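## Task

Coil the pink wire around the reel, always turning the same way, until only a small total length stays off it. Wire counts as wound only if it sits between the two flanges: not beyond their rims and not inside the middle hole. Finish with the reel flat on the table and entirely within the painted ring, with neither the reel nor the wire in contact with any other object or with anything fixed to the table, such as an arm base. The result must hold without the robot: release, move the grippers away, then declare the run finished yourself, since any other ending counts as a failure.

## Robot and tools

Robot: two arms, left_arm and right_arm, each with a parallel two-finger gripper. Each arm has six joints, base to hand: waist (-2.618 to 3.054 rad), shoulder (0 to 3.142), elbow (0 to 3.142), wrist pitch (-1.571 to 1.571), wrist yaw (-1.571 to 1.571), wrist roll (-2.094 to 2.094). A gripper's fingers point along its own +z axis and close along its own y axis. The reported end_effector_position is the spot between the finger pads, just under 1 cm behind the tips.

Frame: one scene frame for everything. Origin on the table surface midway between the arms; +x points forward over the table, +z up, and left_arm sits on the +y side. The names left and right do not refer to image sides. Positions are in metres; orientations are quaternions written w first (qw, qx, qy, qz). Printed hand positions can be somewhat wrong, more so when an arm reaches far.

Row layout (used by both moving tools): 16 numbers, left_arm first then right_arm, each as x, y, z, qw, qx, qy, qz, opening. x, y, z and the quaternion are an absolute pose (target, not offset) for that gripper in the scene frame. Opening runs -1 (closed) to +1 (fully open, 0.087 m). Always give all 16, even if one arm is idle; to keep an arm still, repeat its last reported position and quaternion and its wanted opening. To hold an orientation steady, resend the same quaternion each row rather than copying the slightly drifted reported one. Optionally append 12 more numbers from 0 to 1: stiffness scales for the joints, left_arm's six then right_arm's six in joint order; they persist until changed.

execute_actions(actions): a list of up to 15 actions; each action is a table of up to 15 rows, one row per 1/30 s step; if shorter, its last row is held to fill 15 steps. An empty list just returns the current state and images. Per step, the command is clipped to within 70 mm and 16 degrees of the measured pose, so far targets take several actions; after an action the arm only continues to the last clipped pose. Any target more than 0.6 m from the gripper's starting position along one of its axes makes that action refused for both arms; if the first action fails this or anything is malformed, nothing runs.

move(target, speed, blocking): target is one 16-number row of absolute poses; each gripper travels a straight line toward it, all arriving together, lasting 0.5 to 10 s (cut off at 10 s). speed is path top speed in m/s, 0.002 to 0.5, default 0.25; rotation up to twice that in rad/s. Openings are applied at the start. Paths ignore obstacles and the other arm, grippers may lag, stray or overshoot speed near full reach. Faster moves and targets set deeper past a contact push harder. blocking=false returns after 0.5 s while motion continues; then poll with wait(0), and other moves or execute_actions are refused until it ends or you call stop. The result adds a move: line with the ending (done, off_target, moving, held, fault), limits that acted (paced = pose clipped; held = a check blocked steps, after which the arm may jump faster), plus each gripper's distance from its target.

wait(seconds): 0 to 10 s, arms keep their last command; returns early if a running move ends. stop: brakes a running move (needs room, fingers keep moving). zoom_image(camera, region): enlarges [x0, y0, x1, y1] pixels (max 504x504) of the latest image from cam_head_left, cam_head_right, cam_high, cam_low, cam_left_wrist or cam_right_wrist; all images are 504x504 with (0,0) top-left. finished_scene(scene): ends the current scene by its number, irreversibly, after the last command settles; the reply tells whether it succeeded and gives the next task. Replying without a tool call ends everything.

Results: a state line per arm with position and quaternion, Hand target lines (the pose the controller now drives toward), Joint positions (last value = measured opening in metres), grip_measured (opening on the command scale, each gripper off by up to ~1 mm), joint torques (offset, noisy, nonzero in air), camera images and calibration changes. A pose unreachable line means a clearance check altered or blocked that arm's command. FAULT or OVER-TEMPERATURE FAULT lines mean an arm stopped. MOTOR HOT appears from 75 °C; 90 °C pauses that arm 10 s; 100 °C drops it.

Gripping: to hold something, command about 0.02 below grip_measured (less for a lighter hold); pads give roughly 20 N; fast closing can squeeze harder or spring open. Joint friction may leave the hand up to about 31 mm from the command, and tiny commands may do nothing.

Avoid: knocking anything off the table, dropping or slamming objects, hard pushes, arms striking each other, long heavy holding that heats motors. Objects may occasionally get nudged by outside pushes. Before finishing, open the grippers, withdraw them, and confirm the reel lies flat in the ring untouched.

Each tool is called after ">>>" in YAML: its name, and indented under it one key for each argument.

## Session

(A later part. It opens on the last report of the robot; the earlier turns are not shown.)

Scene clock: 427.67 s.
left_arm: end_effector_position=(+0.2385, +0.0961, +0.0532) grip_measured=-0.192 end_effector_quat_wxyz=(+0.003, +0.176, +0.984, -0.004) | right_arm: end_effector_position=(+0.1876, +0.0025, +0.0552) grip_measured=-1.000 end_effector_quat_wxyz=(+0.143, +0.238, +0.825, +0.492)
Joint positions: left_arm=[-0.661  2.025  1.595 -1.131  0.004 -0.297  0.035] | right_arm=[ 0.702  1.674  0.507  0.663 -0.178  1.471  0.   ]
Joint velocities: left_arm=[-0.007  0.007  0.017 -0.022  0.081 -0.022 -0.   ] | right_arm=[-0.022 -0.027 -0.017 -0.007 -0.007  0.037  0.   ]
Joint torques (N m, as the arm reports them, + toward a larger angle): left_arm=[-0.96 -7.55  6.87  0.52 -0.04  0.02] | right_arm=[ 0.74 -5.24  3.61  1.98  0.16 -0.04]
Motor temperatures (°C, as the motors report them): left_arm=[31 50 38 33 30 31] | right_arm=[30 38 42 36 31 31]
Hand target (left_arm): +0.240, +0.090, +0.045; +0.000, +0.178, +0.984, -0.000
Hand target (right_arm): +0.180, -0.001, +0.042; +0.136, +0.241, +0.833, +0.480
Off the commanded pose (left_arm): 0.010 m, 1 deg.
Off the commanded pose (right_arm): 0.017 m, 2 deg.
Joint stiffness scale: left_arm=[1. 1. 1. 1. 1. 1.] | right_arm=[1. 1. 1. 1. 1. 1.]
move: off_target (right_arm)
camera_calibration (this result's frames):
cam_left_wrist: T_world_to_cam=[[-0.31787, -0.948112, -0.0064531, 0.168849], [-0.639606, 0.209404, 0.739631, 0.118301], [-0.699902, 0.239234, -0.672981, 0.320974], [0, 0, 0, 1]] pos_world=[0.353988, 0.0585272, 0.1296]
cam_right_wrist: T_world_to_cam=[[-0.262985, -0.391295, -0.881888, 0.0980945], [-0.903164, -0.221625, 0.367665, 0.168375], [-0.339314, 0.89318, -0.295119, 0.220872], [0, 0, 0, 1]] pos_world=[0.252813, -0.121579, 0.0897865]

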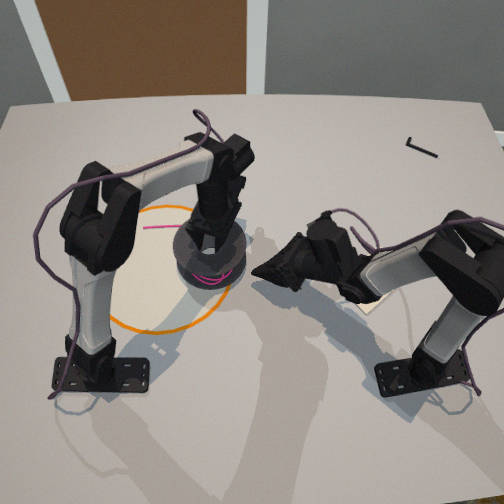

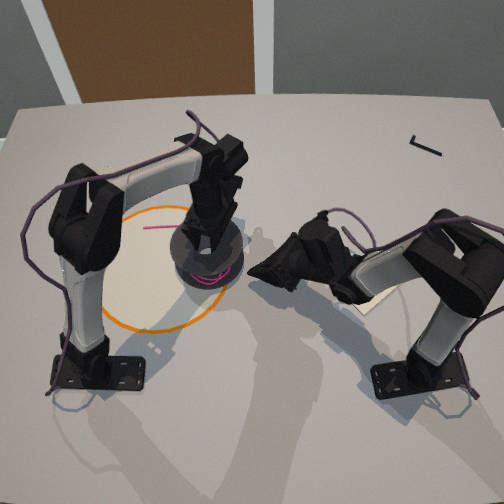

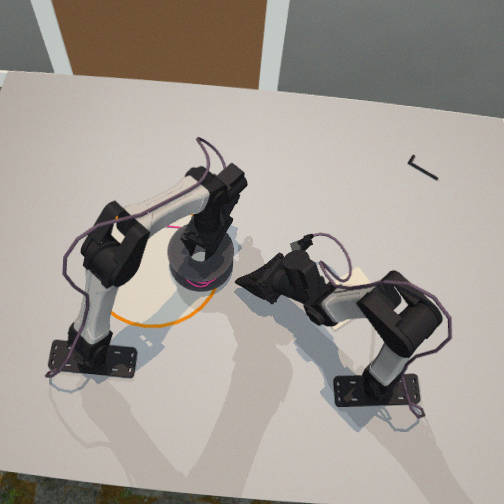

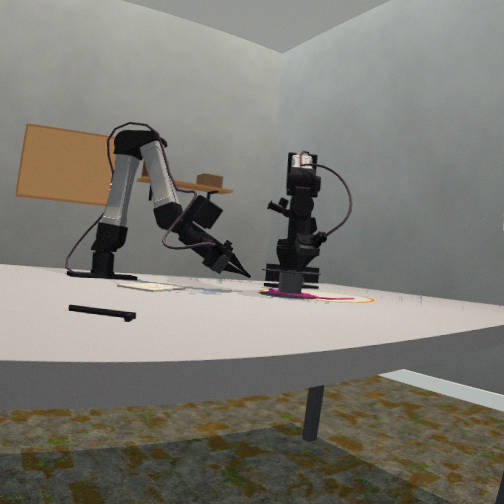

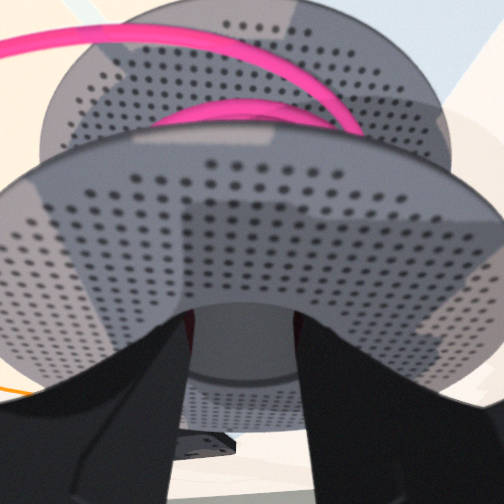

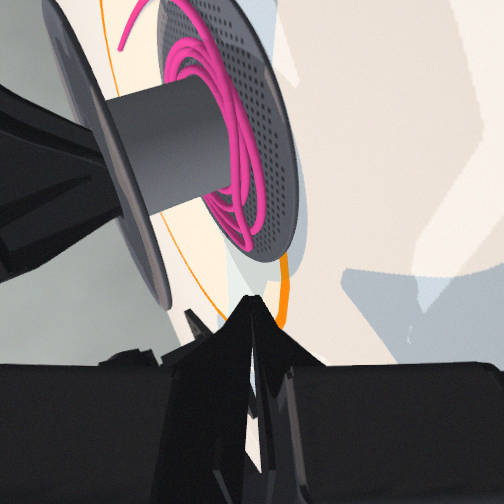

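>>> move:
  target: [0.24,0.09,0.045,0,-0.178,-0.984,0,0.3,0.215,0.03,0.008,0.141,0.244,0.831,0.48,-1]
  speed: 0.1

Scene clock: 431.80 s.
left_arm: end_effector_position=(+0.2392, +0.0975, +0.0531) grip_measured=-0.192 end_effector_quat_wxyz=(+0.005, +0.177, +0.984, +0.000) | right_arm: end_effector_position=(+0.2081, +0.0265, +0.0165) grip_measured=-1.000 end_effector_quat_wxyz=(+0.135, +0.237, +0.829, +0.488)
Joint positions: left_arm=[-0.661  2.025  1.595 -1.132 -0.005 -0.296  0.035] | right_arm=[ 0.702  1.932  0.614  0.8   -0.189  1.473  0.   ]
Joint velocities: left_arm=[ 0.012 -0.002 -0.002 -0.066  0.022 -0.022  0.001] | right_arm=[-0.002  0.002  0.002 -0.007 -0.022 -0.037  0.   ]
Joint torques (N m, as the arm reports them, + toward a larger angle): left_arm=[-0.98 -7.6   6.86  0.5   0.05  0.01] | right_arm=[-0.27 -5.21  6.26  1.76  0.21 -0.06]
Motor temperatures (°C, as the motors report them): left_arm=[31 50 38 33 30 31] | right_arm=[30 38 42 37 31 31]
Hand target (left_arm): +0.240, +0.090, +0.045; +0.000, +0.178, +0.984, -0.000
Hand target (right_arm): +0.215, +0.029, +0.008; +0.141, +0.244, +0.831, +0.480
Off the commanded pose (left_arm): 0.011 m, 1 deg.
Off the commanded pose (right_arm): 0.011 m, 1 deg.
Joint stiffness scale: left_arm=[1. 1. 1. 1. 1. 1.] | right_arm=[1. 1. 1. 1. 1. 1.]
move: off_target (left_arm, right_arm)
camera_calibration (this result's frames):
cam_left_wrist: T_world_to_cam=[[-0.318476, -0.947816, -0.0147739, 0.170925], [-0.642553, 0.204394, 0.738478, 0.119744], [-0.696921, 0.244681, -0.674116, 0.319896], [0, 0, 0, 1]] pos_world=[0.354319, 0.059258, 0.129744]
cam_right_wrist: T_world_to_cam=[[-0.273039, -0.398746, -0.875472, 0.0810041], [-0.895437, -0.227295, 0.382791, 0.204779], [-0.351627, 0.888447, -0.294992, 0.197662], [0, 0, 0, 1]] pos_world=[0.274988, -0.0967668, 0.0508379]

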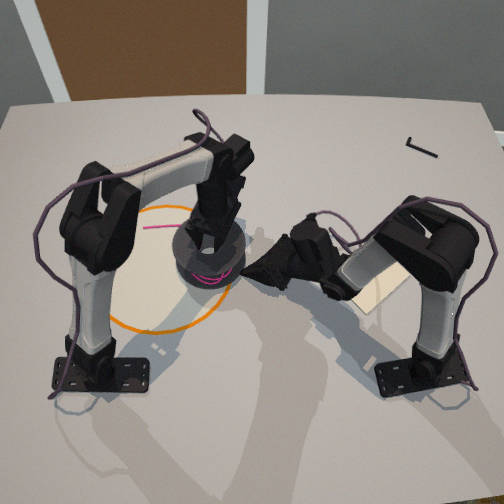

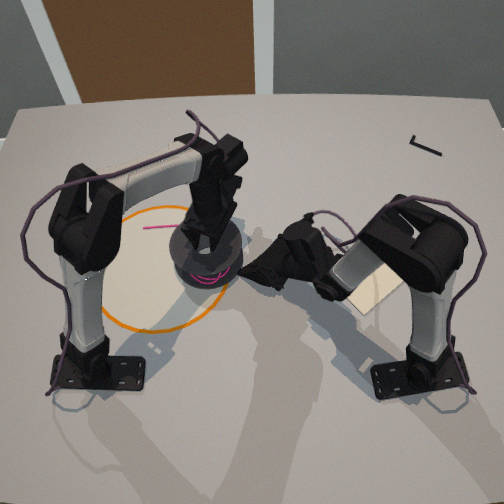

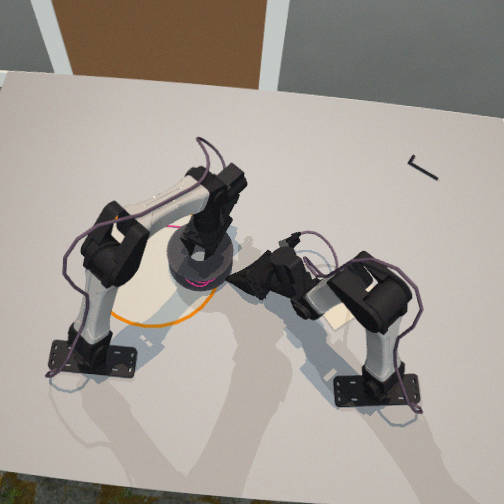

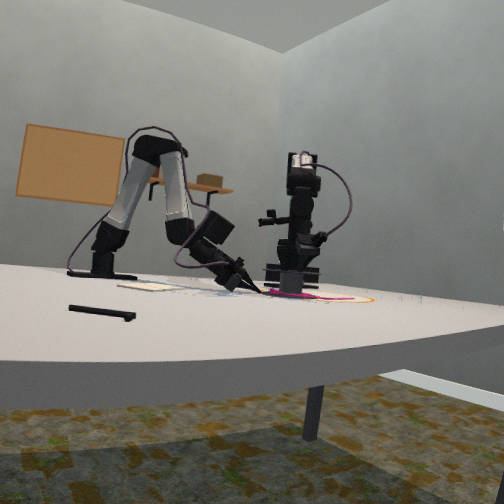

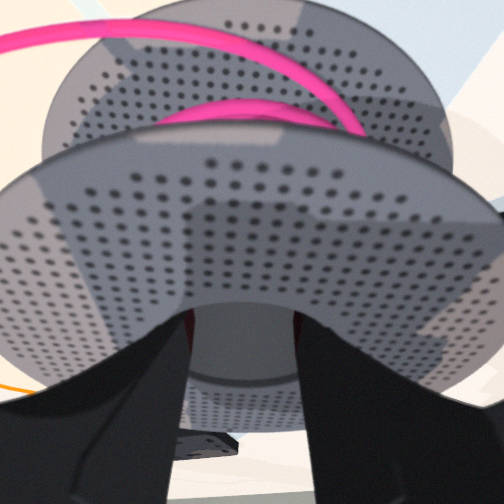

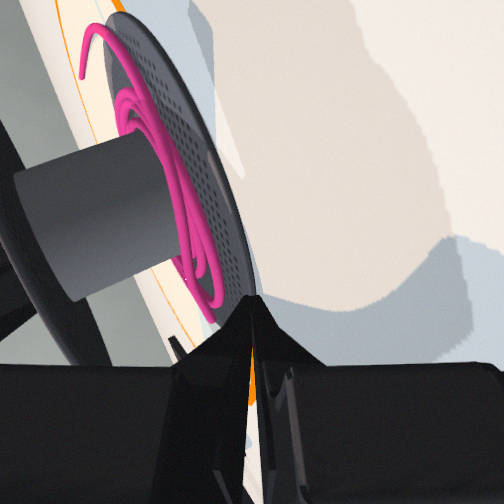

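>>> execute_actions:
  actions:
    - [[0.24,0.09,0.045,0,-0.178,-0.984,0,0.3,0.21,0.028,0.03,0.141,0.244,0.831,0.48,-1]]
    - [[0.24,0.09,0.045,0,-0.178,-0.984,0,0.3,0.225,0.045,0.025,0.141,0.244,0.831,0.48,-1]]
    - [[0.24,0.09,0.045,0,-0.178,-0.984,0,0.3,0.225,0.045,0.012,0.141,0.244,0.831,0.48,-1]]

>>> move:
  target: [0.24,0.09,0.045,0,-0.971,-0.239,0,0.3,0.225,0.045,0.012,0.141,0.244,0.831,0.48,-1]
  speed: 0.25

Scene clock: 438.80 s.
left_arm: end_effector_position=(+0.2387, +0.0968, +0.0532) grip_measured=-0.192 end_effector_quat_wxyz=(+0.004, +0.176, +0.984, -0.002) | right_arm: end_effector_position=(+0.2269, +0.0419, +0.0209) grip_measured=-1.000 end_effector_quat_wxyz=(+0.142, +0.244, +0.826, +0.488)
Joint positions: left_arm=[-0.661  2.025  1.595 -1.132 -0.001 -0.297  0.035] | right_arm=[ 0.703  1.97   0.711  0.747 -0.169  1.479  0.   ]
Joint velocities: left_arm=[-0.012  0.012 -0.002  0.007  0.037  0.051  0.   ] | right_arm=[ 0.002  0.002  0.002 -0.051 -0.007 -0.051  0.   ]
Joint torques (N m, as the arm reports them, + toward a larger angle): left_arm=[-1.   -7.55  6.86  0.52  0.03  0.02] | right_arm=[ 0.59 -7.28  5.37  1.83  0.15 -0.07]
Motor temperatures (°C, as the motors report them): left_arm=[31 50 39 33 30 31] | right_arm=[30 38 42 38 31 31]
Hand target (left_arm): +0.240, +0.090, +0.045; +0.000, +0.178, +0.984, +0.000
Hand target (right_arm): +0.225, +0.045, +0.012; +0.141, +0.244, +0.831, +0.480
Off the commanded pose (left_arm): 0.011 m, 1 deg.
Off the commanded pose (right_arm): 0.010 m, 1 deg.
Joint stiffness scale: left_arm=[1. 1. 1. 1. 1. 1.] | right_arm=[1. 1. 1. 1. 1. 1.]
camera_calibration (this result's frames):
cam_left_wrist: T_world_to_cam=[[-0.318176, -0.947966, -0.0111552, 0.169887], [-0.640914, 0.206416, 0.739339, 0.118892], [-0.698565, 0.242389, -0.673241, 0.320307], [0, 0, 0, 1]] pos_world=[0.354009, 0.0588665, 0.129638]
cam_right_wrist: T_world_to_cam=[[-0.275678, -0.392806, -0.877328, 0.0964609], [-0.901902, -0.210031, 0.377437, 0.224265], [-0.332526, 0.895316, -0.296372, 0.187253], [0, 0, 0, 1]] pos_world=[0.291123, -0.0826578, 0.0554787]

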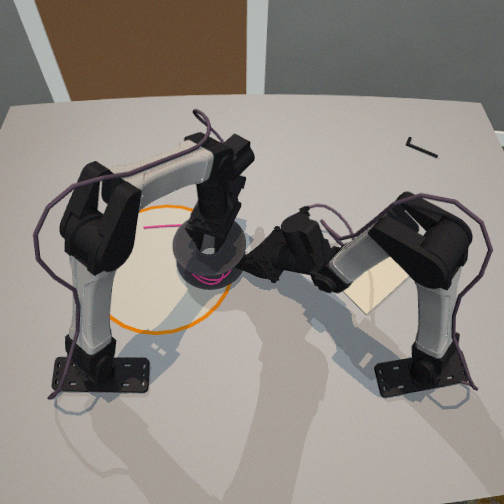

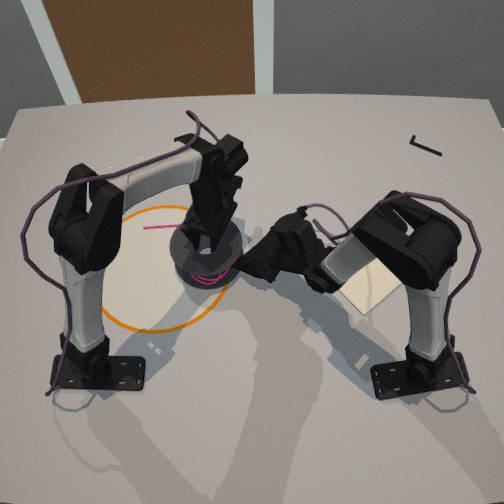

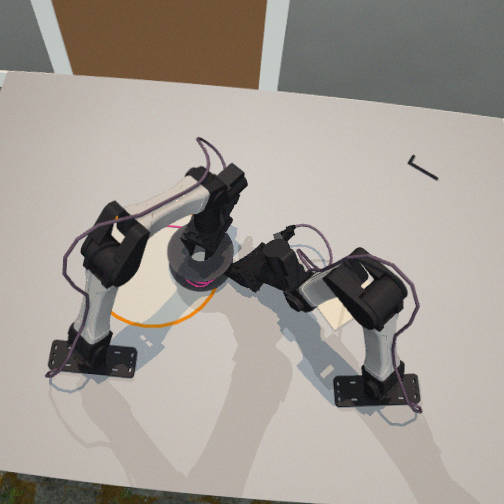

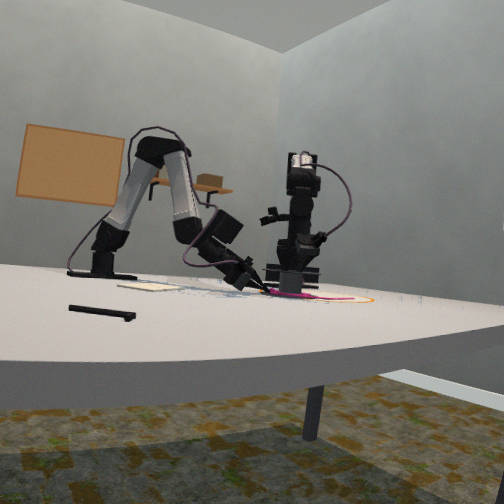

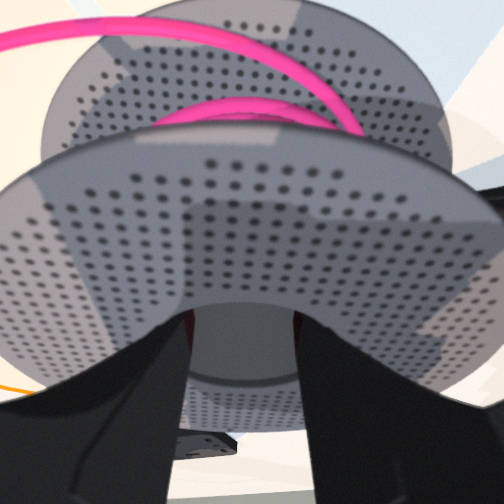

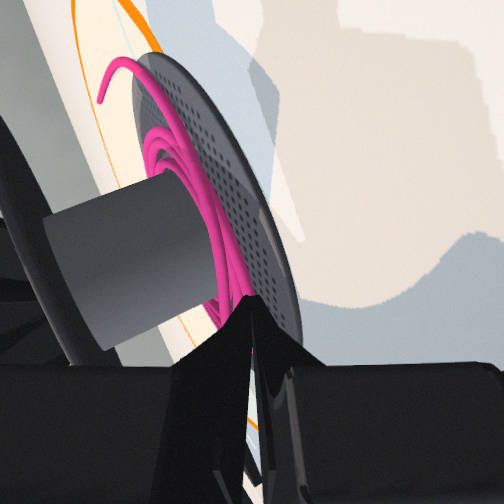

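Scene clock: 443.97 s.
left_arm: end_effector_position=(+0.2522, +0.0882, +0.0540) grip_measured=-0.185 end_effector_quat_wxyz=(+0.005, +0.968, +0.251, +0.019) | right_arm: end_effector_position=(+0.2188, +0.0491, +0.0250) grip_measured=-1.000 end_effector_quat_wxyz=(+0.134, +0.231, +0.825, +0.498)
Joint positions: left_arm=[-0.816  1.871  1.375 -1.048 -0.029  1.828  0.036] | right_arm=[ 0.72   1.97   0.711  0.764 -0.187  1.479  0.   ]
Joint velocities: left_arm=[ 0.022 -0.022  0.002  0.022 -0.007 -0.007 -0.001] | right_arm=[-0.007  0.007  0.002  0.007  0.022  0.051  0.   ]
Joint torques (N m, as the arm reports them, + toward a larger angle): left_arm=[-0.54 -9.15  3.23  0.38  0.39  0.26] | right_arm=[-0.71 -7.39  5.14  1.67  0.26 -0.13]
Motor temperatures (°C, as the motors report them): left_arm=[31 51 39 33 30 31] | right_arm=[30 39 42 39 31 31]
Hand target (left_arm): +0.240, +0.090, +0.045; -0.000, +0.971, +0.239, -0.001
Hand target (right_arm): +0.225, +0.045, +0.012; +0.141, +0.244, +0.831, +0.480
Off the commanded pose (left_arm): 0.015 m, 3 deg.
Off the commanded pose (right_arm): 0.015 m, 3 deg.
Joint stiffness scale: left_arm=[1. 1. 1. 1. 1. 1.] | right_arm=[1. 1. 1. 1. 1. 1.]
move: off_target (left_arm, right_arm)
camera_calibration (this result's frames):
cam_left_wrist: T_world_to_cam=[[-0.511451, 0.858696, -0.0325284, 0.0566636], [0.538359, 0.349699, 0.766733, -0.182773], [0.669766, 0.374635, -0.641141, -0.0260827], [0, 0, 0, 1]] pos_world=[0.144847, 0.0250301, 0.125259]
cam_right_wrist: T_world_to_cam=[[-0.258295, -0.3856, -0.885774, 0.0966957], [-0.896481, -0.24601, 0.368512, 0.21771], [-0.360008, 0.889265, -0.28214, 0.185282], [0, 0, 0, 1]] pos_world=[0.286851, -0.0739198, 0.0576974]

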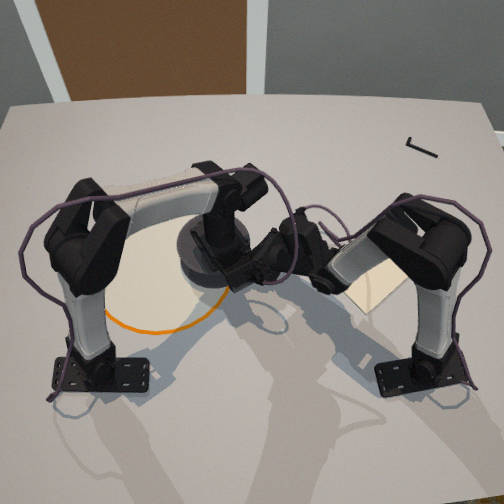

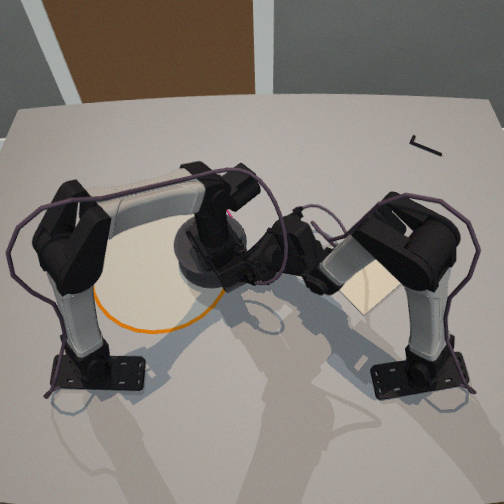

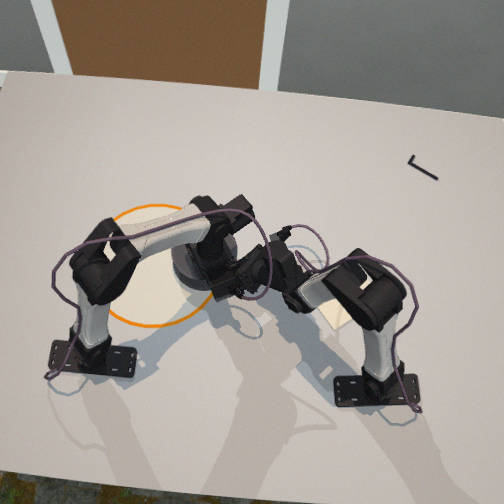

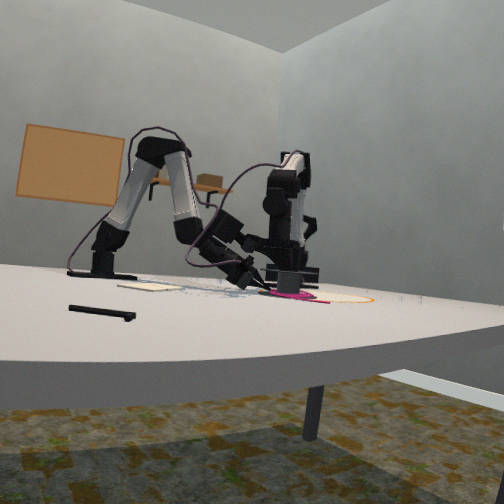

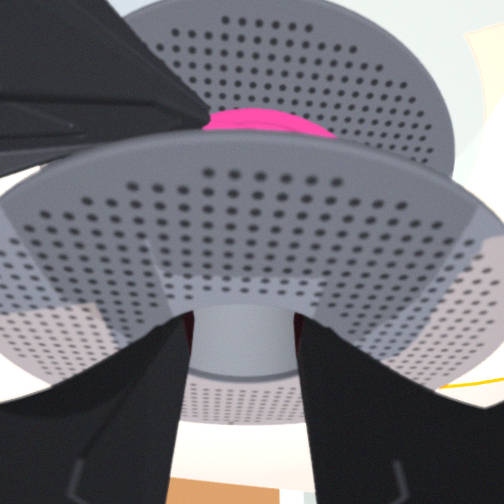

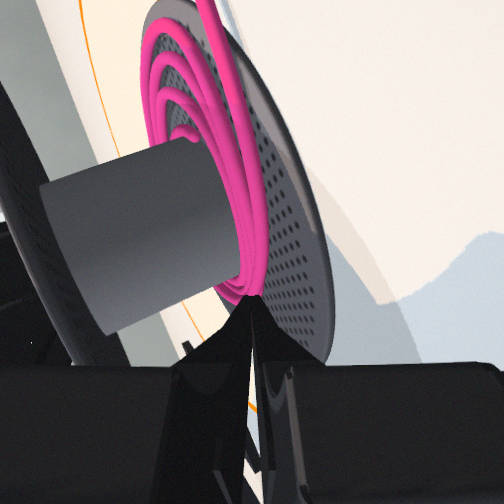

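>>> execute_actions:
  actions:
    - [[0.245,0.09,0.045,0,-0.971,-0.239,0,0.3,0.21,0.035,0.012,0.141,0.244,0.831,0.48,-1]]
    - [[0.245,0.09,0.05,0,-0.971,-0.239,0,-1,0.21,0.035,0.012,0.141,0.244,0.831,0.48,-1]]
    - [[0.245,0.09,0.05,0,-0.83,-0.558,0,-1,0.21,0.035,0.012,0.141,0.244,0.831,0.48,-1]]
    - [[0.245,0.09,0.05,0,-0.589,-0.808,0,-1,0.21,0.035,0.012,0.141,0.244,0.831,0.48,-1]]
    - [[0.245,0.09,0.05,0,-0.275,-0.962,0,-1,0.21,0.035,0.012,0.141,0.244,0.831,0.48,-1]]
    - [[0.245,0.09,0.05,0,0.071,-0.997,0,-1,0.21,0.035,0.012,0.141,0.244,0.831,0.48,-1]]
    - [[0.245,0.09,0.05,0,0.408,-0.913,0,-1,0.21,0.035,0.012,0.141,0.244,0.831,0.48,-1]]
    - [[0.245,0.09,0.05,0,0.66,-0.751,0,-1,0.21,0.035,0.012,0.141,0.244,0.831,0.48,-1]]
    - [[0.245,0.09,0.04,0,0.66,-0.751,0,-1,0.21,0.035,0.012,0.141,0.244,0.831,0.48,-1]]
    - [[0.245,0.09,0.04,0,0.66,-0.751,0,0.3,0.21,0.035,0.012,0.141,0.244,0.831,0.48,-1]]

>>> move:
  target: [0.24,0.09,0.045,0,-0.275,-0.962,0,0.3,0.22,0.04,0.012,0.141,0.244,0.831,0.48,-1]
  speed: 0.3

>>> move:
  target: [0.24,0.09,0.045,0,-0.971,-0.239,0,0.3,0.22,0.04,0.012,0.141,0.244,0.831,0.48,-1]
  speed: 0.3

Scene clock: 460.83 s.
left_arm: end_effector_position=(+0.2489, +0.0856, +0.0536) grip_measured=-0.200 end_effector_quat_wxyz=(-0.003, -0.659, +0.752, -0.015) | right_arm: end_effector_position=(+0.2207, +0.0407, +0.0203) grip_measured=-1.000 end_effector_quat_wxyz=(+0.149, +0.243, +0.822, +0.493)
Joint positions: left_arm=[-0.591  1.842  1.338 -1.04   0.014 -2.02   0.035] | right_arm=[ 0.718  1.968  0.676  0.797 -0.15   1.486  0.   ]
Joint velocities: left_arm=[ 0.017 -0.012 -0.007 -0.007 -0.11  -0.022  0.001] | right_arm=[ 0.017  0.002 -0.007  0.022  0.066  0.022  0.   ]
Joint torques (N m, as the arm reports them, + toward a larger angle): left_arm=[-0.25 -7.21  3.71  0.52 -0.19  0.05] | right_arm=[ 0.47 -9.87  2.61  1.7   0.09 -0.08]
Motor temperatures (°C, as the motors report them): left_arm=[31 53 38 33 30 31] | right_arm=[30 40 42 40 31 31]
Hand target (left_arm): +0.245, +0.090, +0.040; -0.000, -0.660, +0.751, +0.000
Hand target (right_arm): +0.210, +0.035, +0.012; +0.141, +0.244, +0.831, +0.480
Off the commanded pose (left_arm): 0.015 m, 2 deg.
Off the commanded pose (right_arm): 0.015 m, 2 deg.
Joint stiffness scale: left_arm=[1. 1. 1. 1. 1. 1.] | right_arm=[1. 1. 1. 1. 1. 1.]
camera_calibration (this result's frames):
cam_left_wrist: T_world_to_cam=[[0.994863, -0.101157, 0.00380969, -0.237511], [-0.0684814, -0.644833, 0.761249, 0.0566845], [-0.0745492, -0.7576, -0.648448, 0.259462], [0, 0, 0, 1]] pos_world=[0.259515, 0.209095, 0.126002]
cam_right_wrist: T_world_to_cam=[[-0.264746, -0.383068, -0.884968, 0.091061], [-0.908379, -0.208953, 0.362197, 0.220335], [-0.323663, 0.899776, -0.292651, 0.183942], [0, 0, 0, 1]] pos_world=[0.283791, -0.0845848, 0.0546126]

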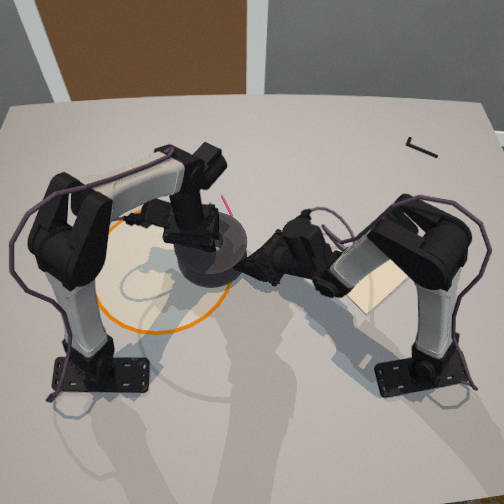

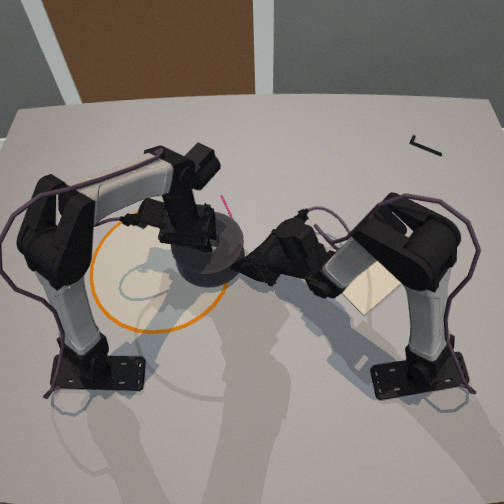

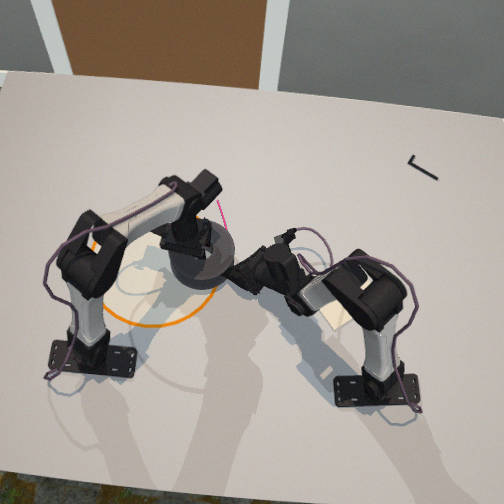

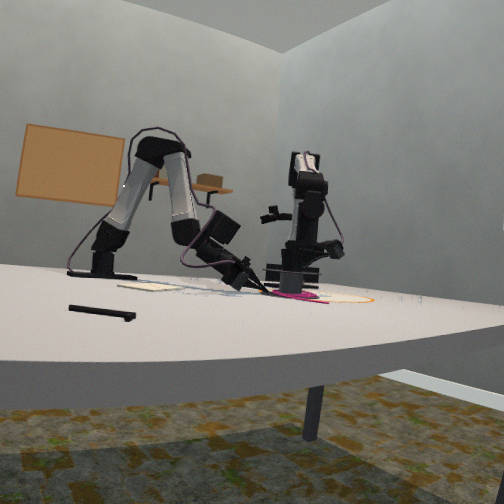

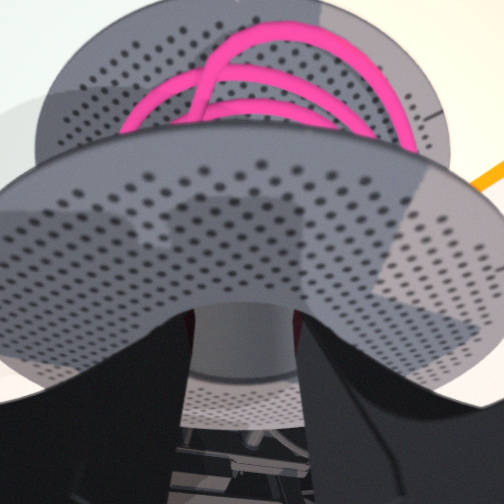

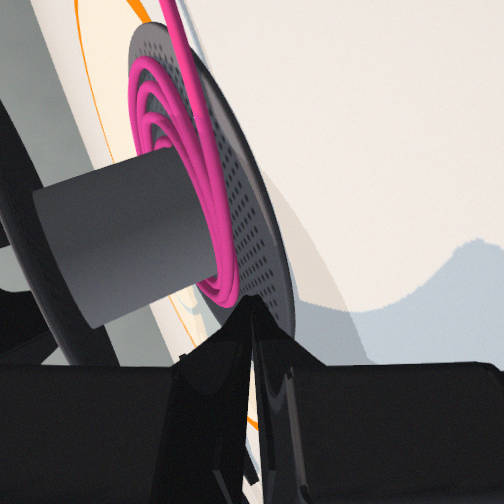

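Scene clock: 464.73 s.
left_arm: end_effector_position=(+0.2420, +0.0909, +0.0535) grip_measured=-0.195 end_effector_quat_wxyz=(+0.015, +0.259, +0.966, -0.009) | right_arm: end_effector_position=(+0.2154, +0.0423, +0.0202) grip_measured=-1.000 end_effector_quat_wxyz=(+0.136, +0.236, +0.825, +0.496)
Joint positions: left_arm=[-0.683  2.03   1.607 -1.114  0.004 -0.15   0.035] | right_arm=[ 0.718  1.968  0.676  0.792 -0.18   1.486  0.   ]
Joint velocities: left_arm=[-0.012  0.007 -0.007 -0.051 -0.007  0.022  0.001] | right_arm=[-0.012 -0.012 -0.002  0.007  0.007 -0.066  0.   ]
Joint torques (N m, as the arm reports them, + toward a larger angle): left_arm=[-0.92 -7.54  6.57  0.4  -0.02  0.28] | right_arm=[-0.29 -8.29  5.43  1.51  0.24 -0.15]
Motor temperatures (°C, as the motors report them): left_arm=[31 52 38 33 30 31] | right_arm=[30 40 42 40 31 31]
Hand target (left_arm): +0.239, +0.090, +0.044; +0.000, +0.275, +0.962, -0.000
Hand target (right_arm): +0.220, +0.040, +0.012; +0.141, +0.244, +0.831, +0.480
Off the commanded pose (left_arm): 0.009 m, 3 deg.
Off the commanded pose (right_arm): 0.010 m, 2 deg.
Joint stiffness scale: left_arm=[1. 1. 1. 1. 1. 1.] | right_arm=[1. 1. 1. 1. 1. 1.]
move: off_target (left_arm)
camera_calibration (this result's frames):
cam_left_wrist: T_world_to_cam=[[-0.473033, -0.88104, -0.00299342, 0.196278], [-0.609729, 0.324909, 0.722955, 0.104547], [-0.63598, 0.343807, -0.690888, 0.300868], [0, 0, 0, 1]] pos_world=[0.347937, 0.0355195, 0.132871]
cam_right_wrist: T_world_to_cam=[[-0.266876, -0.384674, -0.883631, 0.0907414], [-0.897514, -0.234794, 0.373283, 0.214438], [-0.351063, 0.892691, -0.28259, 0.186772], [0, 0, 0, 1]] pos_world=[0.282247, -0.0814753, 0.0529157]

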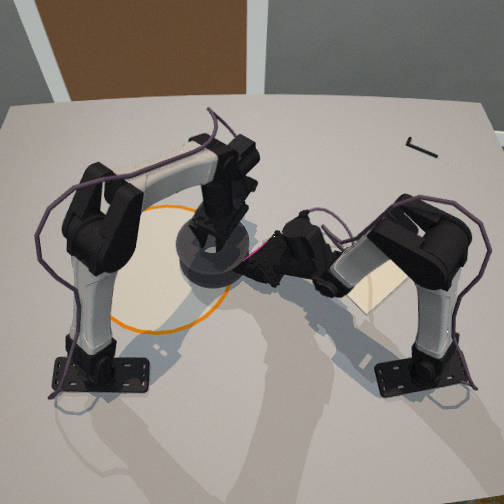

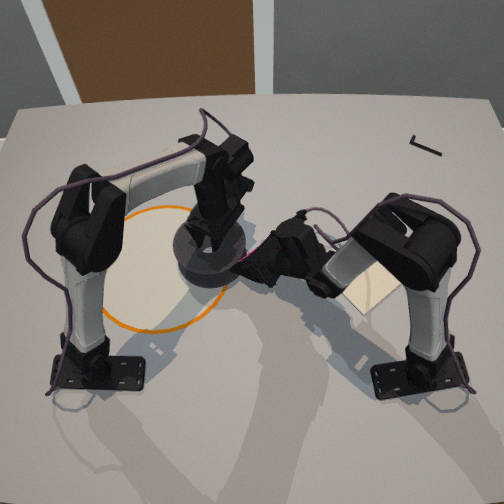

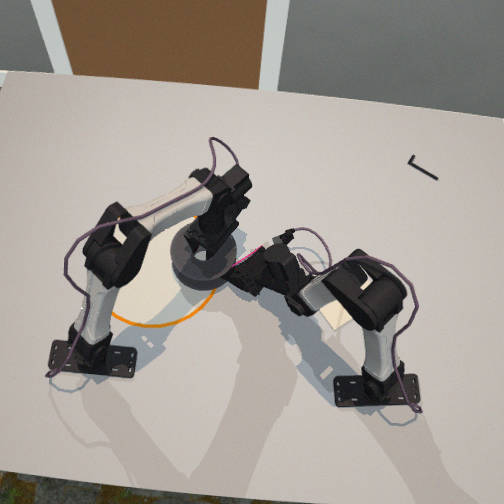

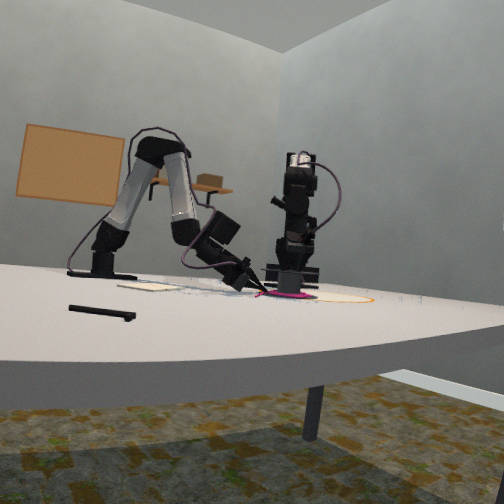

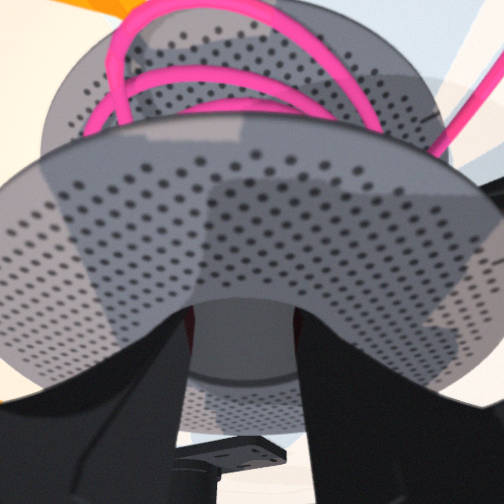

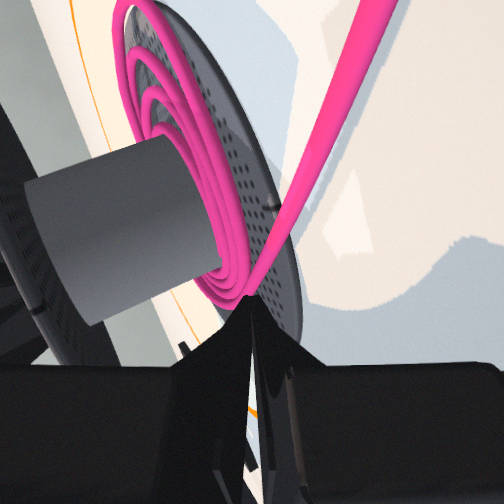

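Scene clock: 468.90 s.
left_arm: end_effector_position=(+0.2525, +0.0861, +0.0541) grip_measured=-0.181 end_effector_quat_wxyz=(+0.010, +0.968, +0.251, +0.015) | right_arm: end_effector_position=(+0.2124, +0.0459, +0.0241) grip_measured=-1.000 end_effector_quat_wxyz=(+0.132, +0.229, +0.822, +0.505)
Joint positions: left_arm=[-0.813  1.871  1.378 -1.045 -0.016  1.831  0.036] | right_arm=[ 0.723  1.968  0.676  0.808 -0.194  1.486  0.   ]
Joint velocities: left_arm=[-0.007 -0.002 -0.002  0.022  0.095  0.051 -0.001] | right_arm=[-0.017 -0.007 -0.002 -0.022 -0.022 -0.022  0.   ]
Joint torques (N m, as the arm reports them, + toward a larger angle): left_arm=[-0.74 -9.17  3.08  0.35  0.26  0.2 ] | right_arm=[-0.66 -8.23  5.26  1.4   0.37 -0.19]
Motor temperatures (°C, as the motors report them): left_arm=[31 53 38 33 30 31] | right_arm=[30 41 42 40 31 31]
Hand target (left_arm): +0.240, +0.090, +0.045; -0.000, +0.971, +0.239, -0.000
Hand target (right_arm): +0.220, +0.040, +0.012; +0.141, +0.244, +0.830, +0.481
Off the commanded pose (left_arm): 0.016 m, 3 deg.
Off the commanded pose (right_arm): 0.015 m, 4 deg.
Joint stiffness scale: left_arm=[1. 1. 1. 1. 1. 1.] | right_arm=[1. 1. 1. 1. 1. 1.]
move: off_target (left_arm, right_arm)
camera_calibration (this result's frames):
cam_left_wrist: T_world_to_cam=[[-0.511649, 0.858225, -0.0407934, 0.0590821], [0.542027, 0.359251, 0.759701, -0.183661], [0.66665, 0.366589, -0.648992, -0.023552], [0, 0, 0, 1]] pos_world=[0.14548, 0.0239088, 0.126653]
cam_right_wrist: T_world_to_cam=[[-0.255578, -0.374353, -0.89137, 0.0920493], [-0.895196, -0.256555, 0.364422, 0.211836], [-0.365108, 0.891089, -0.269549, 0.186352], [0, 0, 0, 1]] pos_world=[0.281199, -0.0772501, 0.0550833]

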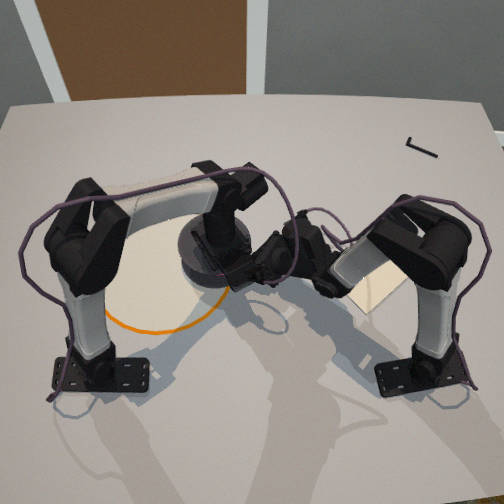

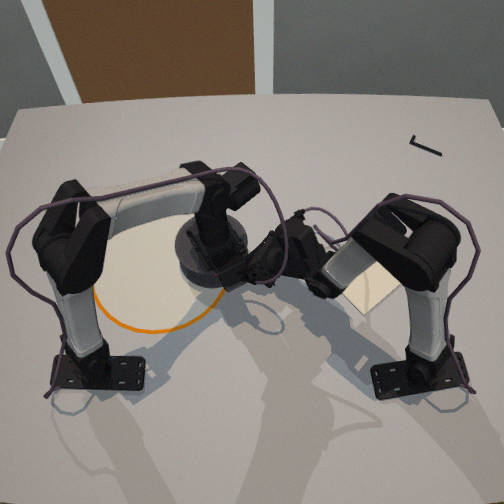

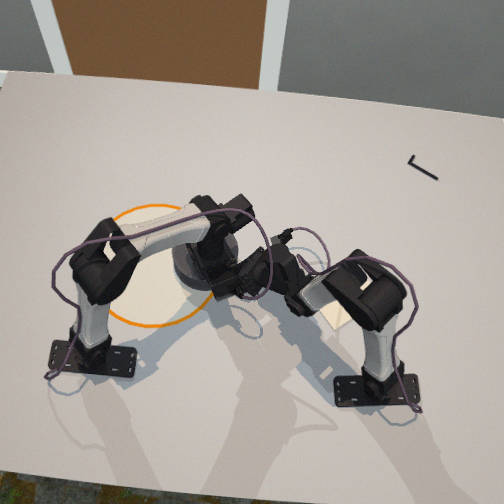

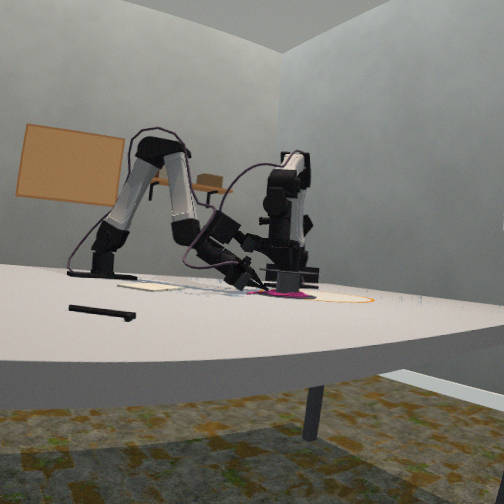

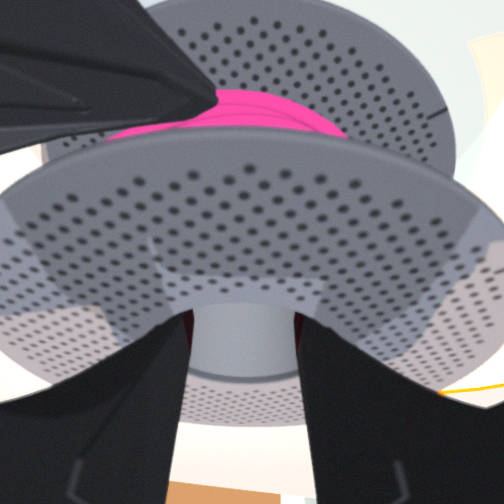

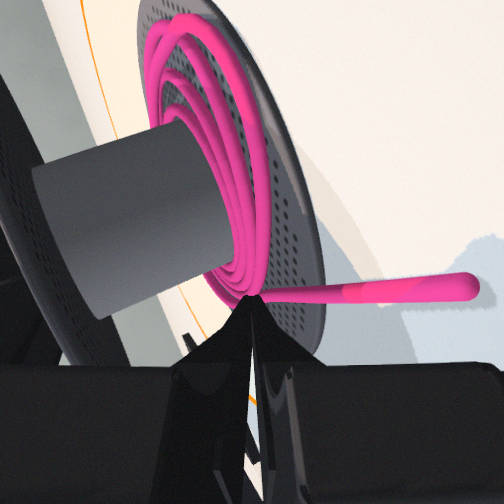

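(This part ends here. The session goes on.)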